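# Carry the tray of bottles and beakers to another bench

## Task

Move the tray holding the bottles and beakers so that it rests entirely on the other bench, with every bottle and beaker still upright inside it. The task fails if any bottle or beaker leans as far as halfway over or touches the floor, or if a glass beaker breaks from a drop of more than a few centimetres or a hard knock. The task also fails if the robot falls over or ends up tilted. At the end, release the tray and move the robot away; the result only counts if it stays in place without the robot's help.

## Robot and tools

ROBOT. A wheeled base that drives forward or back and turns on the spot, with no sideways motion. It carries a lifting column, a tilting head with two cameras, and two 6-joint arms, each ending in a two-finger gripper. Shoulder height is S = 0.90 m + column_m. Folded, the robot measures 0.73 m long, 0.62 m wide and S + 0.43 m tall, and its front sits 0.40 m ahead of the column. A loose object may occasionally get nudged by something else.

FRAMES. Base frame: origin on the floor under the column, between the drive wheels; x forward, y left, z up. left_hand and right_hand are reported in this frame, at the point where the fingers meet; the tips reach 8 mm further. The hand's z axis runs along the fingers and its y axis along the opening direction. The odometry frame is the base frame at scene start. base_odometry counts wheel rotation only, so slip appears as travel. Heading is in radians, positive to the left.

execute_actions. "actions" is a list holding one action or none; an empty list just reports state and images. "cameras" lists the camera names whose images to return (null or ["all"] gives all, [] gives none). An action may contain:
- "base": exactly one relative command. {"translate_m": d} drives d metres from the current spot, forward positive, -3 to 3. {"rotate_rad": d} turns d radians in place, counter-clockwise (left) positive, -3.2 to 3.2.
- "joints": a single object of absolute targets keyed by joint name, each arm with its own keys. column_m 0 to 0.8 m. head_tilt_rad -0.61 to 1.308 (positive tilts down). For left_ and right_: joint1_rad -2.879 to 2.879; joint2_rad 0 to 3.141; joint3_rad 0 to 3.019; joint4_rad -1.692 to 1.57; joint5_rad -1.57 to 1.57 (positive swings the hand to the robot's right); joint6_rad -2.094 to 2.094 (positive rolls clockwise seen from behind the hand); gripper_m 0 to 0.093 (fingertip gap in metres).
- "speeds": caps for that action only, translate_m 0.05 to 0.8 m/s and rotate_rad 0.1 to 1 rad/s (defaults are the maximum). These do not slow the arms.
A base move needing over 8.667 s is refused; no action runs beyond 15 s. An unknown key or out-of-range number rejects the whole call. Joints left out of an action may keep pushing toward earlier targets. If a result reports a stop, the remaining motion calls in that reply are skipped.

ARM GEOMETRY. With joint1 at -1.57 (left) or 1.57 (right) and joints 5 and 6 at 0, the arm lies in a vertical plane facing forward, 0.23 m beside the column. Let a = joint2 - 0.35, b = 1.05 + joint2 - joint3, c = b - joint4 (c = 1.57 means fingers straight down). Hand distance ahead = 0.12 + 0.39 sin a + 0.38 cos b + 0.25 cos c; height = S + 0.39 cos a - 0.38 sin b - 0.25 sin c. Example: joints 2, 3, 4 = 0.93, 0.78, 0.14 gives 0.60 m ahead, 0.25 m below S. In practice the hand sits up to 5 cm lower and nearer (about 12 cm with heavy or distant loads); trust left_hand/right_hand. Reach is about 1 m from the shoulder, down to 0.99 m below S at 0.3 m ahead. Under 0.4 m height the base housing blocks a hand nearer than 0.45 m ahead. Moving an arm with column_m below 0.3 risks hitting housing or floor.

LOADS. Fingers pointing down, per arm: 3.2 kg at about 0.4 m ahead, 0.3 to 0.7 m below S; 2 kg out to 0.6 m ahead, 0.21 to 0.7 m below S; 1 kg out to 0.8 m, 0.3 to 0.55 m below S; 0.3 kg out to 0.6 m, from 0.14 m above to 0.7 m below S. A grip holds roughly 2 to 6 kg. Heavy loads with fingers under about 1.2 rad below horizontal make the arm sag and report time_out or off_target.

GRIPPER. Fingers 7 cm long; outside width is the opening plus 1 cm at the tips and plus 5 cm at the base. Body 10 cm wide, 7 cm thick; the wrist camera sits 9 cm behind the tips and sticks out 11 cm to one side. To grasp, command a gap smaller than the object; off_target is then expected. A reading at least 0.002 m above the target means something is held.

FRICTION. Changes under about 0.03 rad (0.08 for joints 2 and 3) may not move a joint even if it says done. For gentle contact, step about 0.05 rad per call from your previous target.

RESULTS. base_status and joint_status: done, off_target, contact_stop (base and column only), time_out, not_followed. "joint command not followed" plus a cause line means a safety check held back an arm (too near the other arm, itself, the body, or an obstacle); back each moved joint off by at least 0.05 rad, move the other arm, or drive away. on_its_own describes what you did not command; "held at" is a held target. A blocked arm keeps pushing and can overheat; to relax it, send its reported joint positions back as targets (a loaded arm sinks about 1 cm per kg). motor_effort covers only left_wheel and right_wheel (positive pushes forward), with the peak in brackets. If turned_by_wheels and turned_by_imu differ by over 4 % and at least 0.05 rad, the base hit something or slipped. base_tilt is in degrees (forward, right). wheel_motors_off is 1 while the wheels are shut off. Joint torques and per-arm motor temperatures are also listed; MOTOR HOT appears from 85 °C, and at 100 °C the arm goes limp (OVER-TEMPERATURE FAULT, limit_stop_at_motor_heat).

COLUMN. Going down, it halts with contact_stop when an arm's load changes, e.g. something held touches a surface; it may sink another 0.15 to 0.2 m first. It then refuses to descend until raised 0.2 m. It also stops on unexpected resistance, and backing 0.05 m the other way frees it.

BASE. It stops only if a wheel stalls (contact_stop); back up 0.05 m before retrying or turning. A bench top higher than 0.30 m and more than 0.26 m below S can slide over the housing into the column. A drop of 0.5 degrees or more in forward tilt during a move means leaning back; reverse 0.05 m. Pushing hard for about 3 s cuts the wheel motors for 2 s.

AVOID. Arms striking or pressing each other (a hard press ends the run), tipping or dropping bottles and beakers, knocking glass, and the robot tilting or falling.

OTHER TOOLS. wait: "seconds" 0 to 10, returns state and images. zoom_image: "camera" and "region" [x0, y0, x1, y1] in pixels of that camera's latest image, at most 504 by 504. finished_scene: "scene" is the current scene number; irreversible, and the goal must hold stably.

CAMERAS. All 504x504. cam_head_left/right ride 0.91 to 1.03 m + column_m high, looking down by about head_tilt_rad; straight ahead may be up to 0.3 rad off image centre. Wrist cameras look along the fingers, angled 0.62 rad toward the hand's +x; closed fingertips appear at image centre, and with fingers down and arm forward, things above centre are farther out or lower. nav_camera is at the base front, 0.23 m up, looking ahead. Calibration gives K, D and T_world_to_cam from the base frame, with small errors.

Each tool is called in YAML: its name, and indented under it one key for each argument.

## Session

execute_actions:
  actions: []

Scene clock: 0.00 s.
Joint torques (N m, as the arm reports them, + toward a larger angle): no reading
Motor temperatures (°C, as the motors report them): left_arm=[29 29 28 30 31 32] | right_arm=[30 31 29 29 30 30]
base_odometry: x=+0.000 y=+0.000 heading=+0.000 (m, m, rad; odometry frame)
turned_by_wheels: +0.000 (rad since the last result)
turned_by_imu: +0.000 (rad since the last result)
base_tilt: forward=-0.5 right=+0.0 (deg)
base_status: not commanded
joint_positions: column_m=+0.557 head_tilt_rad=+0.861 left_joint1_rad=-1.560 left_joint2_rad=+0.870 left_joint3_rad=+0.405 left_joint4_rad=-0.965 left_joint5_rad=+0.034 left_joint6_rad=-0.023 left_gripper_m=+0.095 right_joint1_rad=+1.580 right_joint2_rad=+0.850 right_joint3_rad=+0.391 right_joint4_rad=-0.969 right_joint5_rad=-0.016 right_joint6_rad=-0.106 right_gripper_m=+0.094
joint_status: not commanded
wheel_motors_off: 0
motor_effort: left_wheel=+2 right_wheel=+2 (%)
left_hand: x=+0.1457 y=+0.2208 z=+1.2592 quat_wxyz=(+0.437, +0.022, -0.899, +0.007) (m; base frame)
right_hand: x=+0.1412 y=-0.2209 z=+1.2629 quat_wxyz=(+0.436, +0.048, -0.898, -0.033) (m; base frame)
pictures: cam_head_left, cam_head_right, cam_left_wrist, cam_right_wrist, nav_camera
Images, in order (width x height): cam_head_left 504x504, cam_head_right 504x504, cam_left_wrist 504x504, cam_right_wrist 504x504, nav_camera 504x504.

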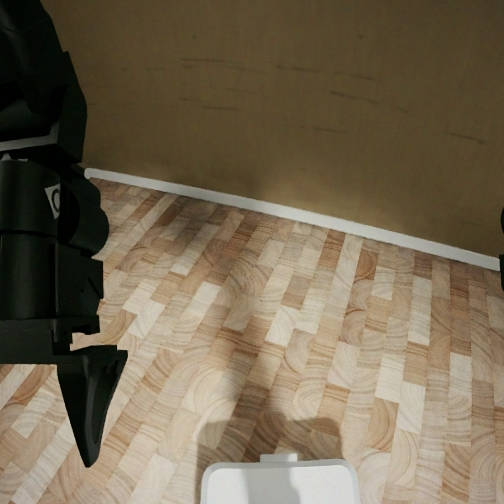

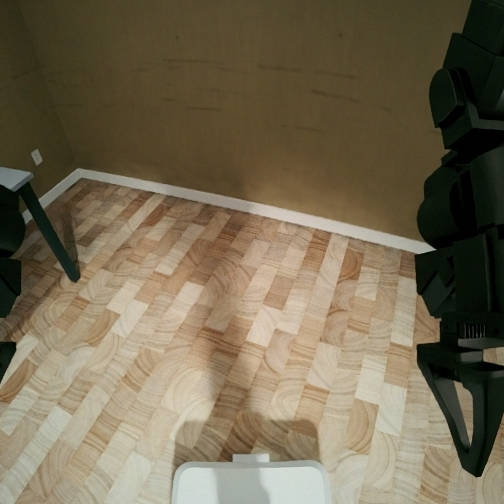

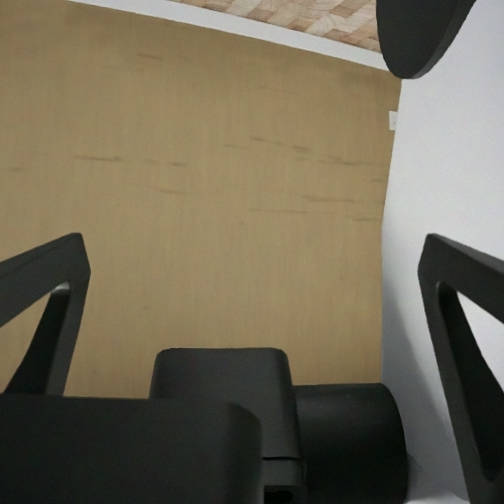

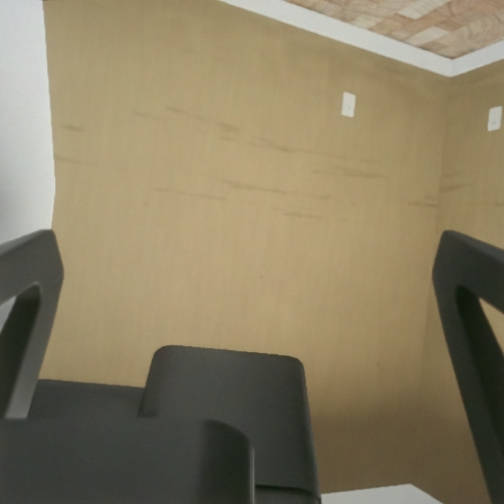

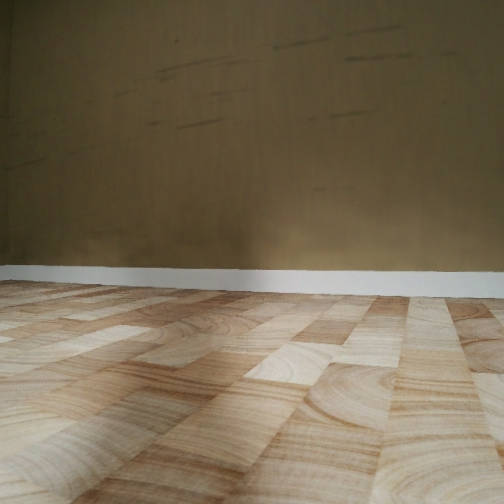

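execute_actions:
  actions:
    - {"base":{"rotate_rad":1.25},"joints":{"head_tilt_rad":0.6}}
  cameras: ["cam_head_left","cam_head_right","cam_left_wrist","cam_right_wrist"]

Scene clock: 7.30 s.
Joint torques (N m, as the arm reports them, + toward a larger angle): left_arm=[-1.16 -7.18 -0.63 -1.32  0.03  0.06] | right_arm=[-0.52 -5.89 -0.68 -1.1  -0.05  0.05]
Motor temperatures (°C, as the motors report them): left_arm=[29 29 28 30 31 32] | right_arm=[30 31 29 29 30 30]
base_odometry: x=+0.000 y=+0.000 heading=+1.248 (m, m, rad; odometry frame)
turned_by_wheels: +1.248 (rad since the last result)
turned_by_imu: +1.262 (rad since the last result)
base_tilt: forward=-0.5 right=+0.1 (deg)
base_status: done
joint_positions: column_m=+0.557 head_tilt_rad=+0.617 left_joint1_rad=-1.560 left_joint2_rad=+0.870 left_joint3_rad=+0.405 left_joint4_rad=-0.965 left_joint5_rad=+0.034 left_joint6_rad=-0.023 left_gripper_m=+0.095 right_joint1_rad=+1.580 right_joint2_rad=+0.850 right_joint3_rad=+0.391 right_joint4_rad=-0.969 right_joint5_rad=-0.016 right_joint6_rad=-0.106 right_gripper_m=+0.094
joint_status: all done
wheel_motors_off: 0
motor_effort: left_wheel=-8(45) right_wheel=+7(44) (%)
left_hand: x=+0.1457 y=+0.2208 z=+1.2592 quat_wxyz=(+0.437, +0.022, -0.899, +0.007) (m; base frame)
right_hand: x=+0.1412 y=-0.2209 z=+1.2629 quat_wxyz=(+0.436, +0.048, -0.898, -0.033) (m; base frame)
pictures: cam_head_left, cam_head_right, cam_left_wrist, cam_right_wrist
camera_calibration (this result's frames):
cam_head_left: T_world_to_cam=[[-0.00285561, -0.999643, -0.0265544, 0.0958325], [-0.511672, 0.0242757, -0.858838, 1.35104], [0.859176, 0.0111346, -0.511558, 0.669421], [0, 0, 0, 1]] pos_world=[0.116412, 0.0555471, 1.50532]
cam_head_right: T_world_to_cam=[[-0.00293461, -0.999889, -0.0145772, -0.0221883], [-0.517066, 0.0139946, -0.855831, 1.34791], [0.855941, 0.00502586, -0.51705, 0.674549], [0, 0, 0, 1]] pos_world=[0.119519, -0.0444395, 1.50204]
Images, in order (width x height): cam_head_left 504x504, cam_head_right 504x504, cam_left_wrist 504x504, cam_right_wrist 504x504.

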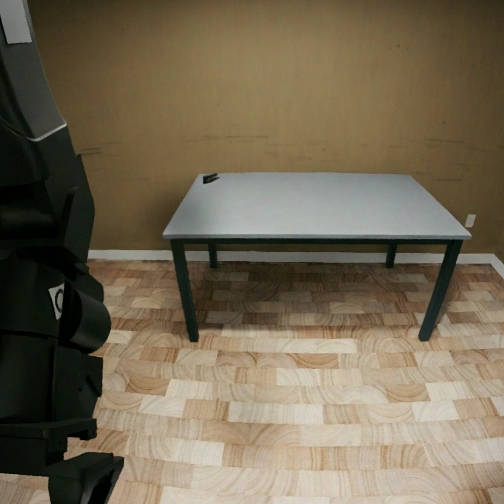

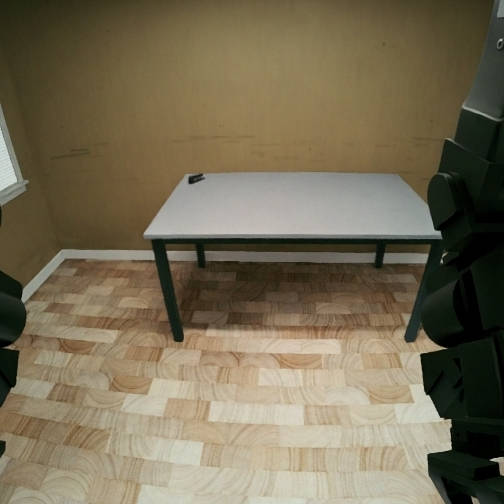

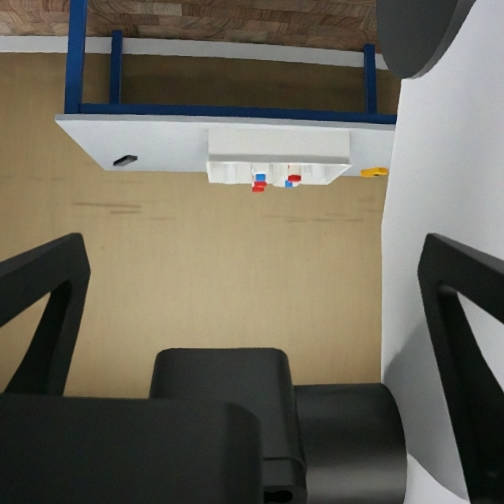

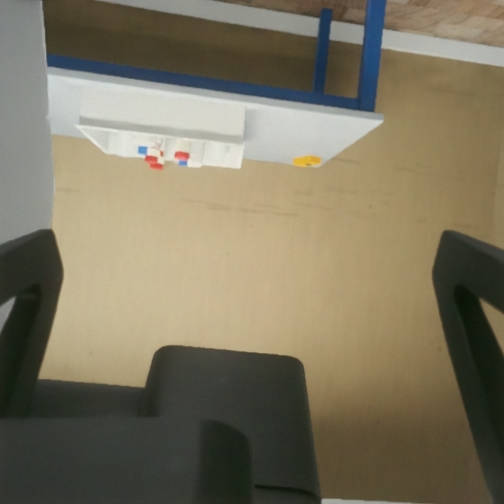

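execute_actions:
  actions:
    - {"base":{"rotate_rad":3.11},"joints":{"left_joint3_rad":1.0,"left_joint4_rad":-0.67,"right_joint3_rad":1.0,"right_joint4_rad":-0.67,"right_joint6_rad":0}}
  cameras: ["cam_head_left","cam_head_right"]

Scene clock: 20.07 s.
Joint torques (N m, as the arm reports them, + toward a larger angle): left_arm=[ -1.12 -13.78   5.49   0.22   0.01   0.08] | right_arm=[ -0.16 -12.83   7.39   0.44  -0.05   0.13]
Motor temperatures (°C, as the motors report them): left_arm=[29 29 29 30 31 32] | right_arm=[30 31 29 29 30 30]
base_odometry: x=+0.000 y=+0.000 heading=-1.927 (m, m, rad; odometry frame)
turned_by_wheels: +3.108 (rad since the last result)
turned_by_imu: +3.152 (rad since the last result)
base_tilt: forward=-0.5 right=+0.1 (deg)
base_status: done
joint_positions: column_m=+0.557 head_tilt_rad=+0.617 left_joint1_rad=-1.560 left_joint2_rad=+0.868 left_joint3_rad=+0.991 left_joint4_rad=-0.671 left_joint5_rad=+0.034 left_joint6_rad=-0.023 left_gripper_m=+0.095 right_joint1_rad=+1.580 right_joint2_rad=+0.850 right_joint3_rad=+0.982 right_joint4_rad=-0.667 right_joint5_rad=-0.016 right_joint6_rad=-0.007 right_gripper_m=+0.094
joint_status: all done
wheel_motors_off: 0
motor_effort: left_wheel=-8(36) right_wheel=+8(31) (%)
left_hand: x=+0.5396 y=+0.2231 z=+1.2419 quat_wxyz=(+0.012, +0.015, -1.000, +0.012) (m; base frame)
right_hand: x=+0.5399 y=-0.2189 z=+1.2474 quat_wxyz=(+0.005, +0.006, -1.000, -0.012) (m; base frame)
pictures: cam_head_left, cam_head_right
camera_calibration (this result's frames):
cam_head_left: T_world_to_cam=[[-0.00285474, -0.999643, -0.0265545, 0.0958326], [-0.511644, 0.0242757, -0.858855, 1.35106], [0.859193, 0.0111346, -0.51153, 0.669377], [0, 0, 0, 1]] pos_world=[0.116413, 0.0555471, 1.50532]
cam_head_right: T_world_to_cam=[[-0.00293413, -0.999889, -0.0145773, -0.0221882], [-0.517038, 0.0139946, -0.855848, 1.34793], [0.855958, 0.00502586, -0.517022, 0.674505], [0, 0, 0, 1]] pos_world=[0.119521, -0.0444395, 1.50204]
Images, in order (width x height): cam_head_left 504x504, cam_head_right 504x504.

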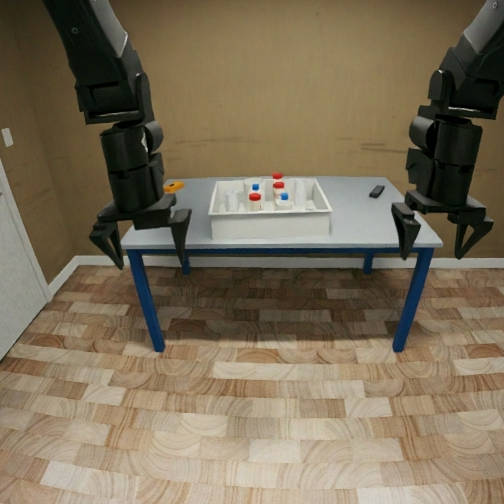

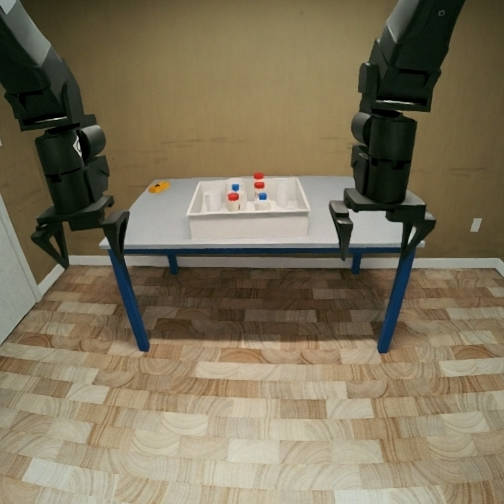

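execute_actions:
  actions:
    - {"base":{"translate_m":1.0},"joints":{"left_joint1_rad":-1.42,"right_joint1_rad":1.42,"head_tilt_rad":1.0,"column_m":0.4}}
  cameras: ["cam_head_left","cam_head_right","cam_left_wrist","cam_right_wrist"]

Scene clock: 29.23 s.
Joint torques (N m, as the arm reports them, + toward a larger angle): left_arm=[ -1.55 -13.89   5.22  -0.18  -0.04   0.04] | right_arm=[ -1.09 -12.62   7.52   0.51   0.02   0.15]
Motor temperatures (°C, as the motors report them): left_arm=[29 30 29 30 31 32] | right_arm=[30 31 30 29 30 30]
base_odometry: x=-0.348 y=-0.937 heading=-1.927 (m, m, rad; odometry frame)
turned_by_wheels: +0.000 (rad since the last result)
turned_by_imu: -0.001 (rad since the last result)
base_tilt: forward=-0.5 right=+0.2 (deg)
base_status: done
joint_positions: column_m=+0.400 head_tilt_rad=+1.000 left_joint1_rad=-1.412 left_joint2_rad=+0.867 left_joint3_rad=+0.991 left_joint4_rad=-0.671 left_joint5_rad=+0.034 left_joint6_rad=-0.023 left_gripper_m=+0.095 right_joint1_rad=+1.417 right_joint2_rad=+0.849 right_joint3_rad=+0.982 right_joint4_rad=-0.667 right_joint5_rad=-0.015 right_joint6_rad=-0.007 right_gripper_m=+0.094
joint_status: all done
wheel_motors_off: 0
motor_effort: left_wheel=+0(50) right_wheel=+0(57) (%)
left_hand: x=+0.5376 y=+0.2849 z=+1.0891 quat_wxyz=(+0.011, +0.052, -0.997, -0.051) (m; base frame)
right_hand: x=+0.5376 y=-0.2862 z=+1.0948 quat_wxyz=(+0.005, -0.035, -0.998, +0.059) (m; base frame)
pictures: cam_head_left, cam_head_right, cam_left_wrist, cam_right_wrist
camera_calibration (this result's frames):
cam_head_left: T_world_to_cam=[[-0.0125694, -0.999643, -0.0235648, 0.0880153], [-0.795479, 0.0242757, -0.605494, 0.879563], [0.60585, 0.0111346, -0.795501, 0.995522], [0, 0, 0, 1]] pos_world=[0.0976436, 0.0555471, 1.32658]
cam_head_right: T_world_to_cam=[[-0.0081681, -0.999889, -0.0124254, -0.0271925], [-0.79936, 0.0139946, -0.60069, 0.874337], [0.600797, 0.00502586, -0.799386, 0.997654], [0, 0, 0, 1]] pos_world=[0.0993001, -0.0444395, 1.32238]
cam_left_wrist: T_world_to_cam=[[0.129734, -0.986702, -0.0979247, 0.315237], [-0.789527, -0.162542, 0.5918, -0.166814], [-0.599846, 0.00053797, -0.800115, 1.31668], [0, 0, 0, 1]] pos_world=[0.617206, 0.283222, 1.18309]
cam_right_wrist: T_world_to_cam=[[-0.0802812, -0.99081, 0.108863, -0.356051], [-0.81269, 0.1283, 0.568397, -0.144051], [-0.57714, -0.0428405, -0.815521, 1.31308], [0, 0, 0, 1]] pos_world=[0.612181, -0.278043, 1.19149]
Images, in order (width x height): cam_head_left 504x504, cam_head_right 504x504, cam_left_wrist 504x504, cam_right_wrist 504x504.

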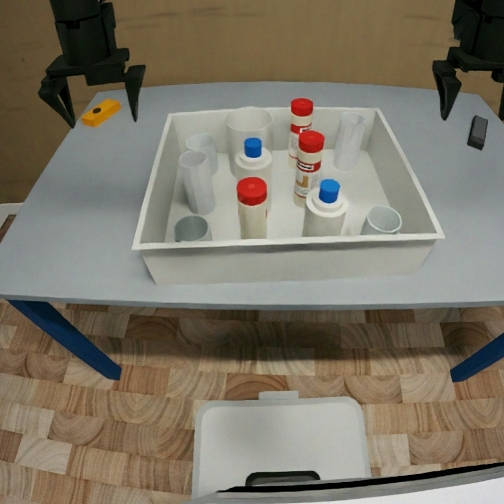

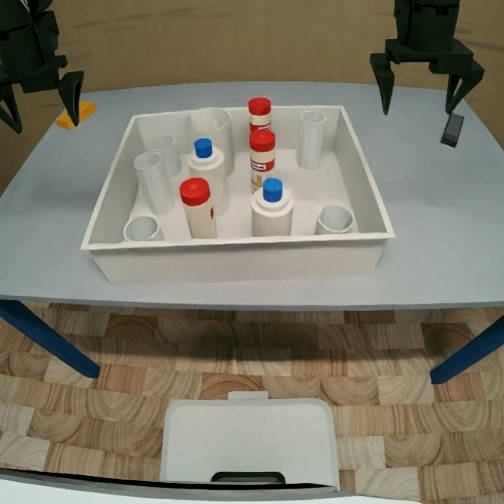

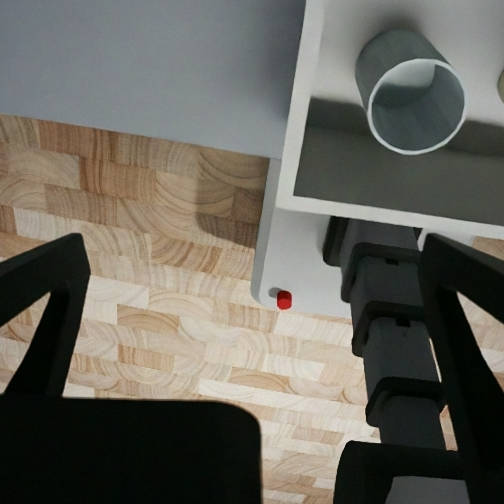

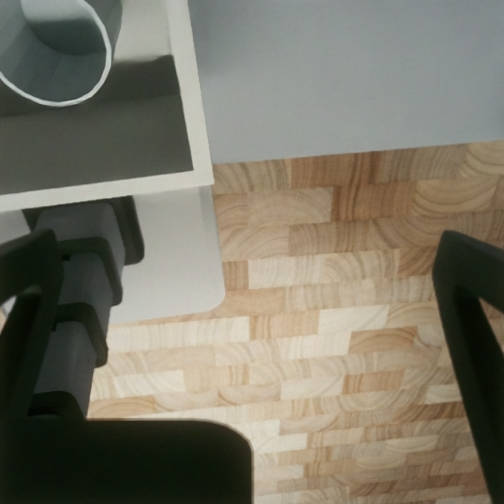

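execute_actions:
  actions:
    - {"base":{"translate_m":0.12},"joints":{"column_m":0.23,"left_gripper_m":0.06,"right_gripper_m":0.06}}
  cameras: ["cam_head_left","cam_head_right","cam_left_wrist","cam_right_wrist"]

Scene clock: 36.97 s.
Joint torques (N m, as the arm reports them, + toward a larger angle): left_arm=[ -1.65 -14.38   5.92   0.25  -0.01   0.06] | right_arm=[ -0.74 -12.88   7.46   0.58   0.03   0.13]
Motor temperatures (°C, as the motors report them): left_arm=[29 30 29 30 31 32] | right_arm=[30 31 30 29 30 30]
base_odometry: x=-0.390 y=-1.050 heading=-1.927 (m, m, rad; odometry frame)
turned_by_wheels: +0.000 (rad since the last result)
turned_by_imu: -0.001 (rad since the last result)
base_tilt: forward=-0.6 right=+0.0 (deg)
base_status: done
joint_positions: column_m=+0.230 head_tilt_rad=+1.001 left_joint1_rad=-1.412 left_joint2_rad=+0.867 left_joint3_rad=+0.991 left_joint4_rad=-0.671 left_joint5_rad=+0.034 left_joint6_rad=-0.023 left_gripper_m=+0.060 right_joint1_rad=+1.417 right_joint2_rad=+0.849 right_joint3_rad=+0.982 right_joint4_rad=-0.667 right_joint5_rad=-0.015 right_joint6_rad=-0.007 right_gripper_m=+0.060
joint_status: all done
wheel_motors_off: 0
motor_effort: left_wheel=-1(28) right_wheel=+1(29) (%)
left_hand: x=+0.5379 y=+0.2847 z=+0.9194 quat_wxyz=(+0.010, +0.052, -0.997, -0.051) (m; base frame)
right_hand: x=+0.5375 y=-0.2862 z=+0.9248 quat_wxyz=(+0.005, -0.035, -0.998, +0.059) (m; base frame)
pictures: cam_head_left, cam_head_right, cam_left_wrist, cam_right_wrist
camera_calibration (this result's frames):
cam_head_left: T_world_to_cam=[[-0.0125751, -0.999643, -0.0235618, 0.0840059], [-0.795625, 0.0242757, -0.605302, 0.776405], [0.605658, 0.0111346, -0.795647, 0.860477], [0, 0, 0, 1]] pos_world=[0.0976293, 0.0555471, 1.15657]
cam_head_right: T_world_to_cam=[[-0.00817109, -0.999889, -0.0124234, -0.029307], [-0.799505, 0.0139946, -0.600497, 0.771995], [0.600604, 0.00502586, -0.79953, 0.861946], [0, 0, 0, 1]] pos_world=[0.0992848, -0.0444395, 1.15237]
cam_left_wrist: T_world_to_cam=[[0.129516, -0.986766, -0.0975606, 0.298207], [-0.790021, -0.162149, 0.591248, -0.0654685], [-0.599243, 0.000498829, -0.800567, 1.18113], [0, 0, 0, 1]] pos_world=[0.617439, 0.283056, 1.01337]
cam_right_wrist: T_world_to_cam=[[-0.0802903, -0.990809, 0.108865, -0.33754], [-0.812469, 0.128325, 0.568707, -0.0479011], [-0.57745, -0.0427875, -0.815304, 1.17438], [0, 0, 0, 1]] pos_world=[0.612124, -0.278042, 1.02146]
Images, in order (width x height): cam_head_left 504x504, cam_head_right 504x504, cam_left_wrist 504x504, cam_right_wrist 504x504.

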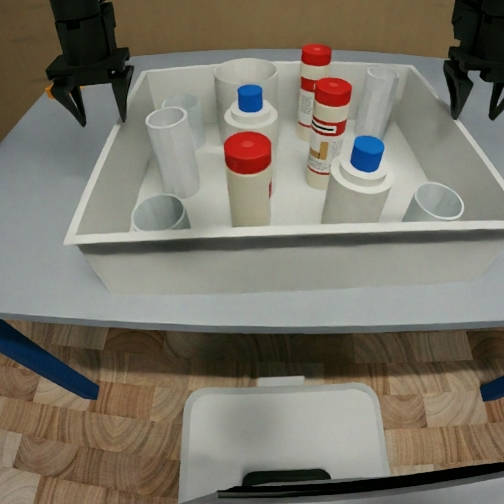

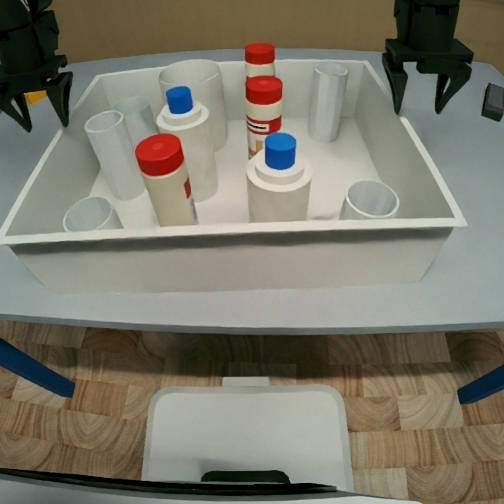

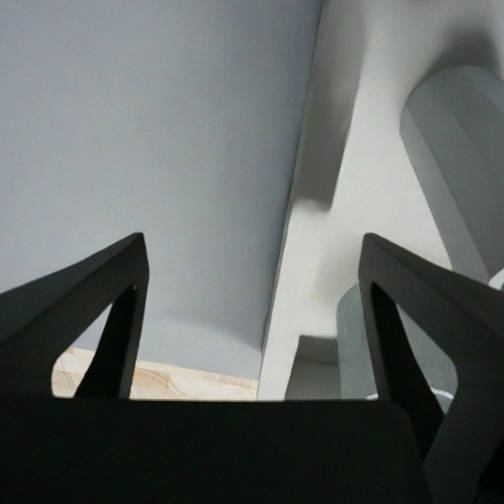

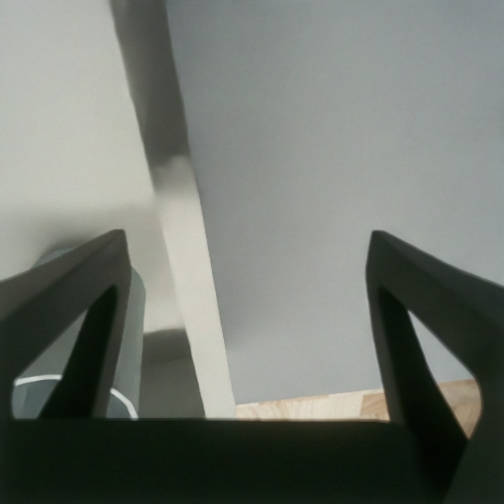

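execute_actions:
  actions:
    - {"joints":{"left_joint5_rad":0.14,"right_joint5_rad":-0.13,"left_joint6_rad":0.09,"right_joint6_rad":-0.09,"left_gripper_m":0.05,"right_gripper_m":0.05}}
  cameras: []

execute_actions:
  actions:
    - {"joints":{"column_m":0.19}}
  cameras: ["cam_head_left","cam_left_wrist","cam_right_wrist"]

Scene clock: 44.83 s.
Joint torques (N m, as the arm reports them, + toward a larger angle): left_arm=[ -1.72 -13.7    5.59   0.15   0.1    0.19] | right_arm=[ -0.99 -12.59   7.49   0.62  -0.11  -0.05]
Motor temperatures (°C, as the motors report them): left_arm=[29 30 30 30 31 32] | right_arm=[30 31 31 29 30 30]
base_odometry: x=-0.390 y=-1.050 heading=-1.927 (m, m, rad; odometry frame)
turned_by_wheels: +0.000 (rad since the last result)
turned_by_imu: +0.000 (rad since the last result)
base_tilt: forward=-0.5 right=+0.2 (deg)
base_status: not commanded
joint_positions: column_m=+0.230 head_tilt_rad=+1.001 left_joint1_rad=-1.412 left_joint2_rad=+0.867 left_joint3_rad=+0.991 left_joint4_rad=-0.671 left_joint5_rad=+0.138 left_joint6_rad=+0.078 left_gripper_m=+0.050 right_joint1_rad=+1.417 right_joint2_rad=+0.849 right_joint3_rad=+0.982 right_joint4_rad=-0.667 right_joint5_rad=-0.128 right_joint6_rad=-0.084 right_gripper_m=+0.050
joint_status: all done
wheel_motors_off: 0
motor_effort: left_wheel=-1(1) right_wheel=+0(0) (%)
left_hand: x=+0.5393 y=+0.2670 z=+0.9184 quat_wxyz=(+0.009, +0.002, -1.000, +0.001) (m; base frame)
right_hand: x=+0.5390 y=-0.2668 z=+0.9236 quat_wxyz=(+0.003, +0.003, -1.000, +0.002) (m; base frame)
pictures: none
No camera images: the call's "cameras" was empty. Leave "cameras" out to get every camera's image.

Scene clock: 45.93 s.
Joint torques (N m, as the arm reports them, + toward a larger angle): left_arm=[ -1.19 -13.44   5.59   0.05   0.09   0.2 ] | right_arm=[ -0.84 -12.6    7.48   0.43  -0.12  -0.03]
Motor temperatures (°C, as the motors report them): left_arm=[29 30 30 30 31 32] | right_arm=[30 31 31 29 30 30]
base_odometry: x=-0.390 y=-1.050 heading=-1.927 (m, m, rad; odometry frame)
turned_by_wheels: +0.000 (rad since the last result)
turned_by_imu: +0.000 (rad since the last result)
base_tilt: forward=-0.5 right=+0.2 (deg)
base_status: not commanded
joint_positions: column_m=+0.190 head_tilt_rad=+1.001 left_joint1_rad=-1.412 left_joint2_rad=+0.867 left_joint3_rad=+0.991 left_joint4_rad=-0.671 left_joint5_rad=+0.138 left_joint6_rad=+0.078 left_gripper_m=+0.050 right_joint1_rad=+1.417 right_joint2_rad=+0.849 right_joint3_rad=+0.982 right_joint4_rad=-0.667 right_joint5_rad=-0.128 right_joint6_rad=-0.084 right_gripper_m=+0.050
joint_status: all done
wheel_motors_off: 0
motor_effort: left_wheel=+0(1) right_wheel=+0(1) (%)
left_hand: x=+0.5393 y=+0.2670 z=+0.8784 quat_wxyz=(+0.009, +0.002, -1.000, +0.001) (m; base frame)
right_hand: x=+0.5390 y=-0.2668 z=+0.8836 quat_wxyz=(+0.003, +0.003, -1.000, +0.002) (m; base frame)
pictures: cam_head_left, cam_left_wrist, cam_right_wrist
camera_calibration (this result's frames):
cam_head_left: T_world_to_cam=[[-0.0125751, -0.999643, -0.0235618, 0.0830635], [-0.795626, 0.0242757, -0.605302, 0.752195], [0.605658, 0.0111346, -0.795647, 0.828654], [0, 0, 0, 1]] pos_world=[0.0976292, 0.0555471, 1.11658]
cam_left_wrist: T_world_to_cam=[[0.0306693, -0.999503, 0.00734476, 0.241141], [-0.801163, -0.0201882, 0.598106, -0.0809294], [-0.59766, -0.0242278, -0.801383, 1.15572], [0, 0, 0, 1]] pos_world=[0.618493, 0.267387, 0.972806]
cam_right_wrist: T_world_to_cam=[[-0.00482448, -0.999976, -0.00505108, -0.256142], [-0.819793, 0.00106256, 0.572659, -0.0592286], [-0.57264, 0.00690362, -0.819778, 1.15711], [0, 0, 0, 1]] pos_world=[0.612817, -0.264062, 0.981199]
Images, in order (width x height): cam_head_left 504x504, cam_left_wrist 504x504, cam_right_wrist 504x504.

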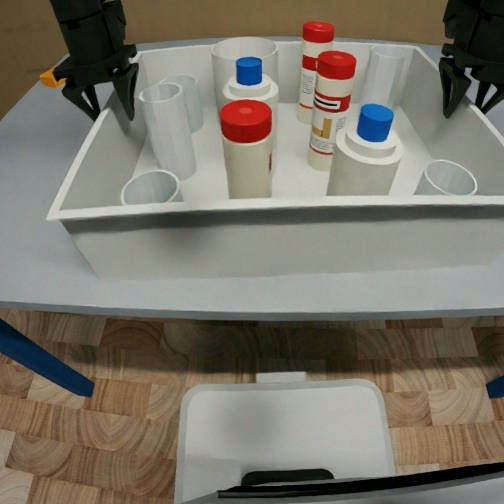

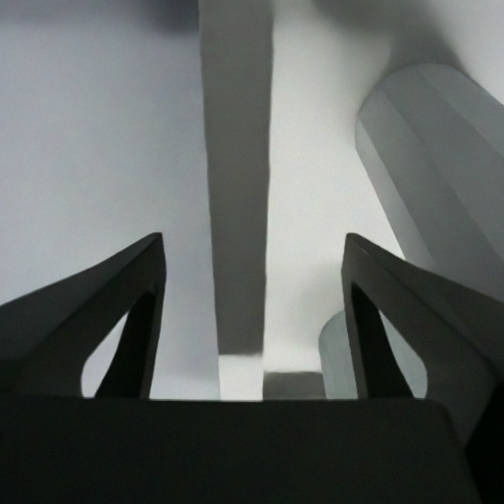

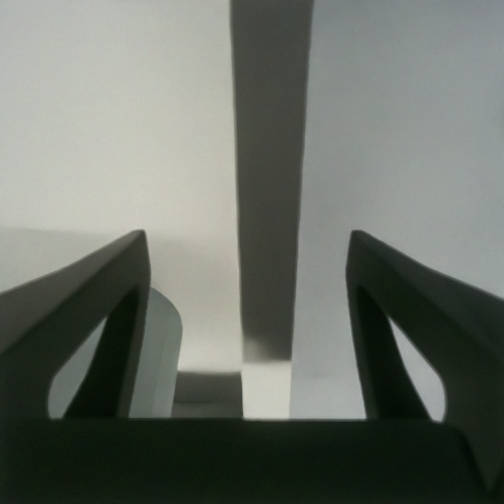

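Tips are about at the rim.

execute_actions:
  actions:
    - {"joints":{"column_m":0.15,"left_gripper_m":0.04}}
  cameras: []

execute_actions:
  actions:
    - {"joints":{"left_gripper_m":0,"right_gripper_m":0}}
  cameras: ["cam_left_wrist"]

execute_actions:
  actions:
    - {"joints":{"column_m":0.25,"head_tilt_rad":0.8}}
  cameras: ["cam_head_left","cam_left_wrist","cam_right_wrist"]

Scene clock: 62.47 s.
Joint torques (N m, as the arm reports them, + toward a larger angle): left_arm=[ -1.66 -13.82   5.46   0.19   0.07   0.19] | right_arm=[ -0.59 -12.66   7.43   0.51  -0.07  -0.02]
Motor temperatures (°C, as the motors report them): left_arm=[29 30 30 30 31 32] | right_arm=[30 32 31 29 30 30]
base_odometry: x=-0.390 y=-1.050 heading=-1.927 (m, m, rad; odometry frame)
turned_by_wheels: +0.000 (rad since the last result)
turned_by_imu: +0.000 (rad since the last result)
base_tilt: forward=-0.6 right=+0.0 (deg)
base_status: not commanded
joint_positions: column_m=+0.150 head_tilt_rad=+1.001 left_joint1_rad=-1.412 left_joint2_rad=+0.867 left_joint3_rad=+0.991 left_joint4_rad=-0.671 left_joint5_rad=+0.138 left_joint6_rad=+0.078 left_gripper_m=+0.040 right_joint1_rad=+1.417 right_joint2_rad=+0.849 right_joint3_rad=+0.982 right_joint4_rad=-0.667 right_joint5_rad=-0.128 right_joint6_rad=-0.084 right_gripper_m=+0.050
joint_status: all done
wheel_motors_off: 0
motor_effort: left_wheel=+0(1) right_wheel=+0(2) (%)
left_hand: x=+0.5393 y=+0.2670 z=+0.8384 quat_wxyz=(+0.009, +0.002, -1.000, +0.001) (m; base frame)
right_hand: x=+0.5390 y=-0.2668 z=+0.8436 quat_wxyz=(+0.003, +0.003, -1.000, +0.002) (m; base frame)
pictures: none
No camera images: the call's "cameras" was empty. Leave "cameras" out to get every camera's image.

Scene clock: 63.07 s.
Joint torques (N m, as the arm reports them, + toward a larger angle): left_arm=[ -2.36 -13.86   5.59   0.21  -0.52   0.12] | right_arm=[  0.52 -12.59   7.5    0.46   0.69   0.2 ]
Motor temperatures (°C, as the motors report them): left_arm=[29 30 30 30 31 32] | right_arm=[30 32 31 29 30 30]
base_odometry: x=-0.390 y=-1.050 heading=-1.927 (m, m, rad; odometry frame)
turned_by_wheels: +0.000 (rad since the last result)
turned_by_imu: +0.000 (rad since the last result)
base_tilt: forward=-0.6 right=+0.1 (deg)
base_status: not commanded
joint_positions: column_m=+0.150 head_tilt_rad=+1.001 left_joint1_rad=-1.403 left_joint2_rad=+0.868 left_joint3_rad=+0.991 left_joint4_rad=-0.671 left_joint5_rad=+0.156 left_joint6_rad=+0.086 left_gripper_m=+0.006 right_joint1_rad=+1.405 right_joint2_rad=+0.850 right_joint3_rad=+0.982 right_joint4_rad=-0.667 right_joint5_rad=-0.146 right_joint6_rad=-0.107 right_gripper_m=+0.007
joint_status: left_gripper_m off_target (ended at +0.006, target +0.000); right_gripper_m off_target (ended at +0.007, target +0.000)
wheel_motors_off: 0
motor_effort: left_wheel=-3(4) right_wheel=+1(1) (%)
left_hand: x=+0.5392 y=+0.2679 z=+0.8385 quat_wxyz=(+0.009, +0.001, -1.000, +0.006) (m; base frame)
right_hand: x=+0.5390 y=-0.2685 z=+0.8439 quat_wxyz=(+0.002, +0.011, -1.000, -0.002) (m; base frame)
pictures: cam_left_wrist
camera_calibration (this result's frames):
cam_left_wrist: T_world_to_cam=[[0.0278495, -0.999465, 0.0171686, 0.235626], [-0.801698, -0.0120732, 0.597608, -0.0585708], [-0.59708, -0.0304071, -0.801605, 1.12519], [0, 0, 0, 1]] pos_world=[0.618311, 0.269007, 0.932915]
Images, in order (width x height): cam_left_wrist 504x504.

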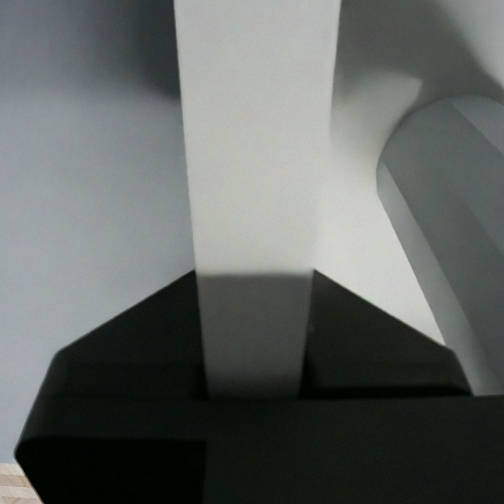

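Scene clock: 64.97 s.
Joint torques (N m, as the arm reports them, + toward a larger angle): left_arm=[ -1.32 -19.29   5.41  -0.64  -0.68   0.08] | right_arm=[ -0.12 -18.06   6.83   0.19   1.14   0.36]
Motor temperatures (°C, as the motors report them): left_arm=[29 30 30 30 31 32] | right_arm=[30 32 31 29 30 30]
base_odometry: x=-0.390 y=-1.050 heading=-1.927 (m, m, rad; odometry frame)
turned_by_wheels: +0.000 (rad since the last result)
turned_by_imu: +0.000 (rad since the last result)
base_tilt: forward=-0.6 right=+0.0 (deg)
base_status: not commanded
joint_positions: column_m=+0.250 head_tilt_rad=+0.816 left_joint1_rad=-1.408 left_joint2_rad=+0.942 left_joint3_rad=+0.984 left_joint4_rad=-0.649 left_joint5_rad=+0.162 left_joint6_rad=+0.090 left_gripper_m=+0.006 right_joint1_rad=+1.406 right_joint2_rad=+0.915 right_joint3_rad=+0.982 right_joint4_rad=-0.661 right_joint5_rad=-0.159 right_joint6_rad=-0.116 right_gripper_m=+0.006
joint_status: all done
wheel_motors_off: 0
motor_effort: left_wheel=-3(4) right_wheel=+0(0) (%)
left_hand: x=+0.5238 y=+0.2679 z=+0.9063 quat_wxyz=(+0.037, +0.002, -0.999, +0.014) (m; base frame)
right_hand: x=+0.5259 y=-0.2687 z=+0.9170 quat_wxyz=(+0.031, +0.012, -0.999, -0.011) (m; base frame)
pictures: cam_head_left, cam_left_wrist, cam_right_wrist
camera_calibration (this result's frames):
cam_head_left: T_world_to_cam=[[-0.00802419, -0.999643, -0.0254736, 0.0866075], [-0.670641, 0.0242757, -0.741384, 0.950317], [0.741738, 0.0111346, -0.670597, 0.71488], [0, 0, 0, 1]] pos_world=[0.107762, 0.0555471, 1.18615]
cam_left_wrist: T_world_to_cam=[[0.0312887, -0.99901, 0.0316286, 0.219883], [-0.766174, -0.00365098, 0.642622, -0.173135], [-0.641871, -0.0443398, -0.76553, 1.1648], [0, 0, 0, 1]] pos_world=[0.608118, 0.27068, 0.995993]
cam_right_wrist: T_world_to_cam=[[0.0123149, -0.999415, -0.0319, -0.242254], [-0.786032, -0.0293949, 0.617486, -0.15613], [-0.618063, 0.0174702, -0.785934, 1.17261], [0, 0, 0, 1]] pos_world=[0.60501, -0.267188, 1.01028]
Images, in order (width x height): cam_head_left 504x504, cam_left_wrist 504x504, cam_right_wrist 504x504.

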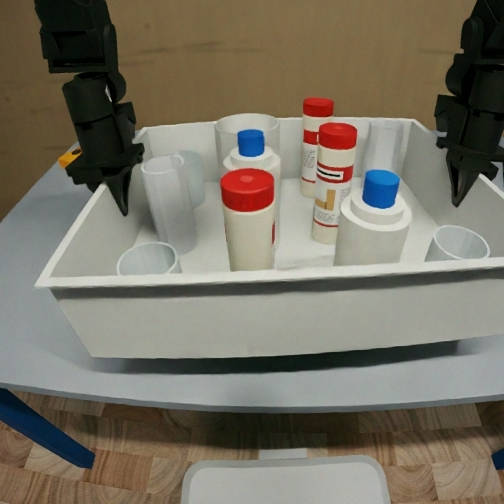

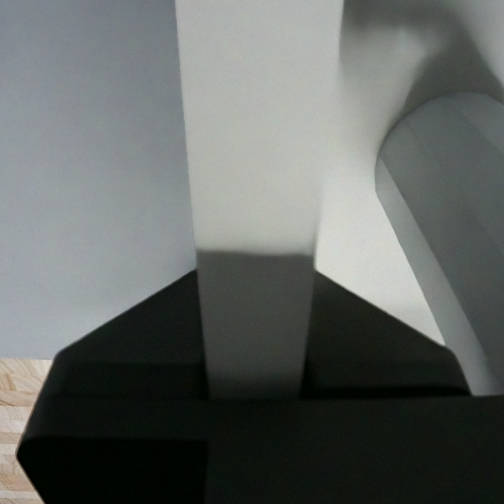

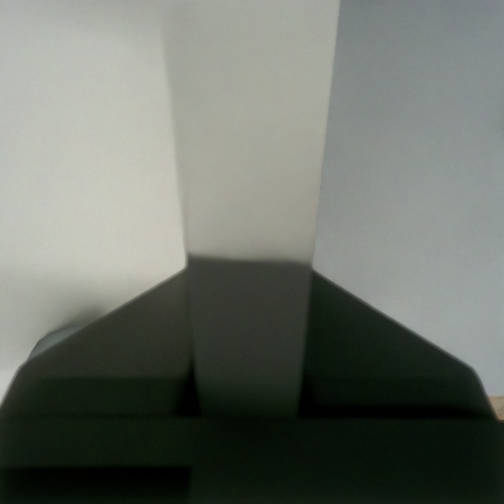

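execute_actions:
  actions:
    - {"base":{"translate_m":-1.12},"speeds":{"translate_m":0.3},"joints":{"column_m":0.33,"head_tilt_rad":0.6}}
  cameras: []

execute_actions:
  actions:
    - {"base":{"rotate_rad":3.0},"speeds":{"rotate_rad":0.5}}
  cameras: ["cam_head_left"]

execute_actions:
  actions:
    - {"base":{"translate_m":0.7},"speeds":{"translate_m":0.3}}
  cameras: ["cam_head_left","nav_camera"]

Scene clock: 78.20 s.
Joint torques (N m, as the arm reports them, + toward a larger angle): left_arm=[ -1.53 -19.54   5.99  -0.59  -0.7    0.02] | right_arm=[ -0.13 -17.88   7.11   0.09   1.13   0.33]
Motor temperatures (°C, as the motors report them): left_arm=[29 31 30 30 31 32] | right_arm=[30 32 31 29 31 30]
base_odometry: x=+0.001 y=+0.000 heading=-1.930 (m, m, rad; odometry frame)
turned_by_wheels: -0.002 (rad since the last result)
turned_by_imu: -0.002 (rad since the last result)
base_tilt: forward=-0.5 right=+0.0 (deg)
base_status: done
joint_positions: column_m=+0.330 head_tilt_rad=+0.617 left_joint1_rad=-1.408 left_joint2_rad=+0.946 left_joint3_rad=+0.977 left_joint4_rad=-0.648 left_joint5_rad=+0.162 left_joint6_rad=+0.090 left_gripper_m=+0.006 right_joint1_rad=+1.407 right_joint2_rad=+0.919 right_joint3_rad=+0.975 right_joint4_rad=-0.661 right_joint5_rad=-0.157 right_joint6_rad=-0.118 right_gripper_m=+0.006
joint_status: all done
wheel_motors_off: 0
motor_effort: left_wheel=-1(49) right_wheel=+2(51) (%)
left_hand: x=+0.5188 y=+0.2678 z=+0.9833 quat_wxyz=(+0.042, +0.003, -0.999, +0.014) (m; base frame)
right_hand: x=+0.5211 y=-0.2688 z=+0.9941 quat_wxyz=(+0.036, +0.012, -0.999, -0.011) (m; base frame)
pictures: none
No camera images: the call's "cameras" was empty. Leave "cameras" out to get every camera's image.

Scene clock: 85.60 s.
Joint torques (N m, as the arm reports them, + toward a larger angle): left_arm=[ -1.66 -19.24   5.76  -0.78  -0.67   0.08] | right_arm=[ -0.68 -18.48   7.25   0.13   1.07   0.35]
Motor temperatures (°C, as the motors report them): left_arm=[29 31 30 30 31 32] | right_arm=[30 32 31 29 31 30]
base_odometry: x=+0.001 y=+0.000 heading=+1.068 (m, m, rad; odometry frame)
turned_by_wheels: +2.997 (rad since the last result)
turned_by_imu: +3.036 (rad since the last result)
base_tilt: forward=-0.6 right=+0.0 (deg)
base_status: done
joint_positions: column_m=+0.330 head_tilt_rad=+0.617 left_joint1_rad=-1.409 left_joint2_rad=+0.946 left_joint3_rad=+0.977 left_joint4_rad=-0.648 left_joint5_rad=+0.160 left_joint6_rad=+0.090 left_gripper_m=+0.006 right_joint1_rad=+1.407 right_joint2_rad=+0.919 right_joint3_rad=+0.975 right_joint4_rad=-0.661 right_joint5_rad=-0.156 right_joint6_rad=-0.118 right_gripper_m=+0.006
joint_status: not commanded
wheel_motors_off: 0
motor_effort: left_wheel=-7(55) right_wheel=+6(64) (%)
left_hand: x=+0.5188 y=+0.2678 z=+0.9832 quat_wxyz=(+0.043, +0.002, -0.999, +0.014) (m; base frame)
right_hand: x=+0.5211 y=-0.2687 z=+0.9941 quat_wxyz=(+0.037, +0.012, -0.999, -0.011) (m; base frame)
pictures: cam_head_left
camera_calibration (this result's frames):
cam_head_left: T_world_to_cam=[[-0.00284174, -0.999643, -0.0265559, 0.0898105], [-0.511223, 0.0242757, -0.859105, 1.15656], [0.859443, 0.0111346, -0.51111, 0.552782], [0, 0, 0, 1]] pos_world=[0.116431, 0.0555471, 1.27853]
Images, in order (width x height): cam_head_left 504x504.

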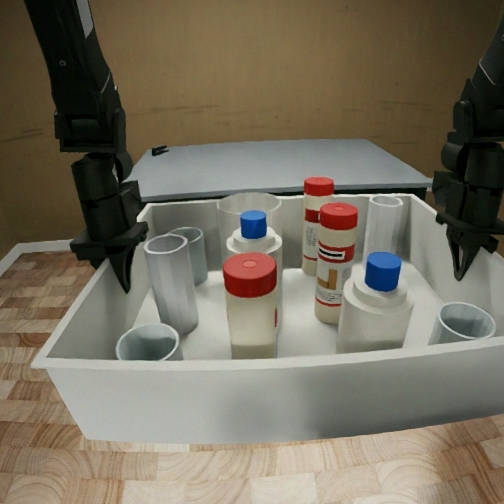

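Scene clock: 89.07 s.
Joint torques (N m, as the arm reports them, + toward a larger angle): left_arm=[ -1.44 -19.49   5.87  -0.87  -0.57   0.09] | right_arm=[ -0.01 -17.95   7.33   0.07   1.06   0.36]
Motor temperatures (°C, as the motors report them): left_arm=[29 31 30 30 31 32] | right_arm=[30 33 31 29 31 30]
base_odometry: x=+0.338 y=+0.613 heading=+1.069 (m, m, rad; odometry frame)
turned_by_wheels: +0.001 (rad since the last result)
turned_by_imu: +0.000 (rad since the last result)
base_tilt: forward=-0.5 right=+0.0 (deg)
base_status: done
joint_positions: column_m=+0.330 head_tilt_rad=+0.617 left_joint1_rad=-1.409 left_joint2_rad=+0.947 left_joint3_rad=+0.976 left_joint4_rad=-0.647 left_joint5_rad=+0.160 left_joint6_rad=+0.090 left_gripper_m=+0.006 right_joint1_rad=+1.407 right_joint2_rad=+0.920 right_joint3_rad=+0.975 right_joint4_rad=-0.663 right_joint5_rad=-0.156 right_joint6_rad=-0.118 right_gripper_m=+0.006
joint_status: not commanded
wheel_motors_off: 0
motor_effort: left_wheel=+2(52) right_wheel=-1(55) (%)
left_hand: x=+0.5184 y=+0.2678 z=+0.9829 quat_wxyz=(+0.043, +0.002, -0.999, +0.014) (m; base frame)
right_hand: x=+0.5207 y=-0.2688 z=+0.9940 quat_wxyz=(+0.037, +0.012, -0.999, -0.011) (m; base frame)
pictures: cam_head_left, nav_camera
camera_calibration (this result's frames):
cam_head_left: T_world_to_cam=[[-0.00283829, -0.999643, -0.0265563, 0.0898108], [-0.511111, 0.0242757, -0.859172, 1.15664], [0.85951, 0.0111346, -0.510998, 0.552632], [0, 0, 0, 1]] pos_world=[0.116436, 0.0555471, 1.27853]
Images, in order (width x height): cam_head_left 504x504, nav_camera 504x504.

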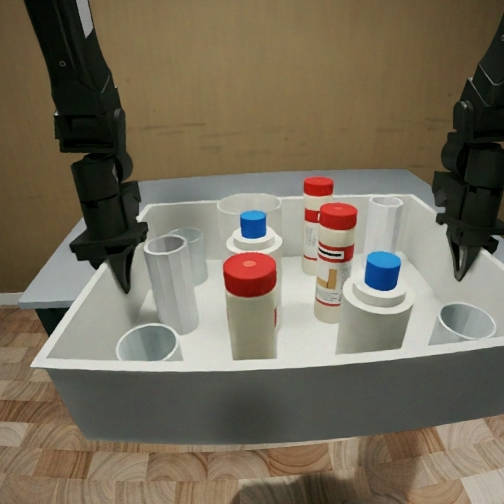

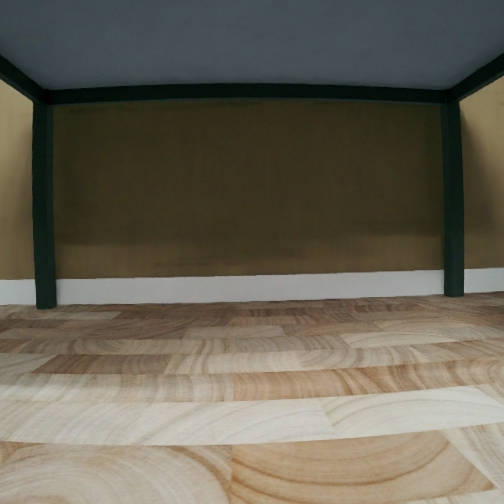

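execute_actions:
  actions:
    - {"base":{"rotate_rad":0.08},"speeds":{"rotate_rad":0.3}}
  cameras: []

execute_actions:
  actions:
    - {"base":{"translate_m":0.52},"speeds":{"translate_m":0.3},"joints":{"head_tilt_rad":1.1}}
  cameras: []

execute_actions:
  actions:
    - {"joints":{"column_m":0.23}}
  cameras: ["cam_head_left"]

Scene clock: 96.73 s.
Joint torques (N m, as the arm reports them, + toward a larger angle): left_arm=[ -1.54 -19.25   5.89  -0.76  -0.62   0.06] | right_arm=[ -0.36 -17.74   7.36   0.2    1.01   0.36]
Motor temperatures (°C, as the motors report them): left_arm=[29 31 30 30 31 32] | right_arm=[30 33 31 29 31 30]
base_odometry: x=+0.338 y=+0.613 heading=+1.146 (m, m, rad; odometry frame)
turned_by_wheels: +0.077 (rad since the last result)
turned_by_imu: +0.077 (rad since the last result)
base_tilt: forward=-0.5 right=+0.1 (deg)
base_status: done
joint_positions: column_m=+0.330 head_tilt_rad=+0.617 left_joint1_rad=-1.408 left_joint2_rad=+0.947 left_joint3_rad=+0.976 left_joint4_rad=-0.647 left_joint5_rad=+0.160 left_joint6_rad=+0.090 left_gripper_m=+0.006 right_joint1_rad=+1.409 right_joint2_rad=+0.920 right_joint3_rad=+0.975 right_joint4_rad=-0.663 right_joint5_rad=-0.155 right_joint6_rad=-0.118 right_gripper_m=+0.006
joint_status: not commanded
wheel_motors_off: 0
motor_effort: left_wheel=+0(55) right_wheel=+2(54) (%)
left_hand: x=+0.5184 y=+0.2683 z=+0.9830 quat_wxyz=(+0.043, +0.003, -0.999, +0.013) (m; base frame)
right_hand: x=+0.5207 y=-0.2683 z=+0.9939 quat_wxyz=(+0.037, +0.013, -0.999, -0.011) (m; base frame)
pictures: none
No camera images: the call's "cameras" was empty. Leave "cameras" out to get every camera's image.

Scene clock: 99.73 s.
Joint torques (N m, as the arm reports them, + toward a larger angle): left_arm=[ -1.4  -19.42   5.99  -0.76  -0.65   0.03] | right_arm=[ -0.42 -18.06   7.22   0.18   1.04   0.34]
Motor temperatures (°C, as the motors report them): left_arm=[29 31 30 30 31 32] | right_arm=[30 33 31 29 31 30]
base_odometry: x=+0.552 y=+1.087 heading=+1.147 (m, m, rad; odometry frame)
turned_by_wheels: +0.001 (rad since the last result)
turned_by_imu: +0.000 (rad since the last result)
base_tilt: forward=-0.5 right=+0.1 (deg)
base_status: done
joint_positions: column_m=+0.330 head_tilt_rad=+1.099 left_joint1_rad=-1.408 left_joint2_rad=+0.948 left_joint3_rad=+0.975 left_joint4_rad=-0.648 left_joint5_rad=+0.161 left_joint6_rad=+0.090 left_gripper_m=+0.006 right_joint1_rad=+1.409 right_joint2_rad=+0.920 right_joint3_rad=+0.975 right_joint4_rad=-0.663 right_joint5_rad=-0.155 right_joint6_rad=-0.118 right_gripper_m=+0.006
joint_status: all done
wheel_motors_off: 0
motor_effort: left_wheel=+1(52) right_wheel=-2(31) (%)
left_hand: x=+0.5176 y=+0.2682 z=+0.9824 quat_wxyz=(+0.044, +0.003, -0.999, +0.014) (m; base frame)
right_hand: x=+0.5201 y=-0.2684 z=+0.9936 quat_wxyz=(+0.038, +0.012, -0.999, -0.011) (m; base frame)
pictures: none
No camera images: the call's "cameras" was empty. Leave "cameras" out to get every camera's image.

Scene clock: 101.60 s.
Joint torques (N m, as the arm reports them, + toward a larger angle): left_arm=[ -2.12 -19.41   5.73  -0.68  -0.68   0.07] | right_arm=[ -0.59 -17.84   7.24   0.22   1.06   0.36]
Motor temperatures (°C, as the motors report them): left_arm=[29 31 30 30 31 32] | right_arm=[30 33 31 29 31 30]
base_odometry: x=+0.552 y=+1.087 heading=+1.147 (m, m, rad; odometry frame)
turned_by_wheels: +0.000 (rad since the last result)
turned_by_imu: +0.000 (rad since the last result)
base_tilt: forward=-0.5 right=+0.0 (deg)
base_status: not commanded
joint_positions: column_m=+0.230 head_tilt_rad=+1.099 left_joint1_rad=-1.408 left_joint2_rad=+0.948 left_joint3_rad=+0.975 left_joint4_rad=-0.648 left_joint5_rad=+0.161 left_joint6_rad=+0.090 left_gripper_m=+0.006 right_joint1_rad=+1.409 right_joint2_rad=+0.920 right_joint3_rad=+0.975 right_joint4_rad=-0.663 right_joint5_rad=-0.155 right_joint6_rad=-0.118 right_gripper_m=+0.006
joint_status: all done
wheel_motors_off: 0
motor_effort: left_wheel=+2(2) right_wheel=-1(3) (%)
left_hand: x=+0.5176 y=+0.2682 z=+0.8826 quat_wxyz=(+0.044, +0.003, -0.999, +0.014) (m; base frame)
right_hand: x=+0.5201 y=-0.2684 z=+0.8937 quat_wxyz=(+0.038, +0.012, -0.999, -0.011) (m; base frame)
pictures: cam_head_left
camera_calibration (this result's frames):
cam_head_left: T_world_to_cam=[[-0.0148322, -0.999643, -0.0222103, 0.0824748], [-0.851317, 0.0242757, -0.52409, 0.680419], [0.524442, 0.0111346, -0.851373, 0.932284], [0, 0, 0, 1]] pos_world=[0.0915462, 0.0555471, 1.15215]
Images, in order (width x height): cam_head_left 504x504.

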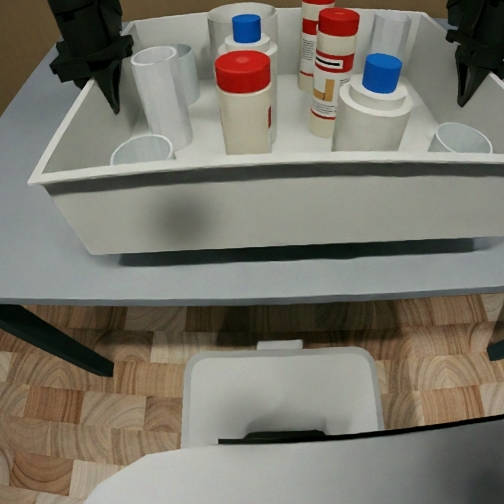

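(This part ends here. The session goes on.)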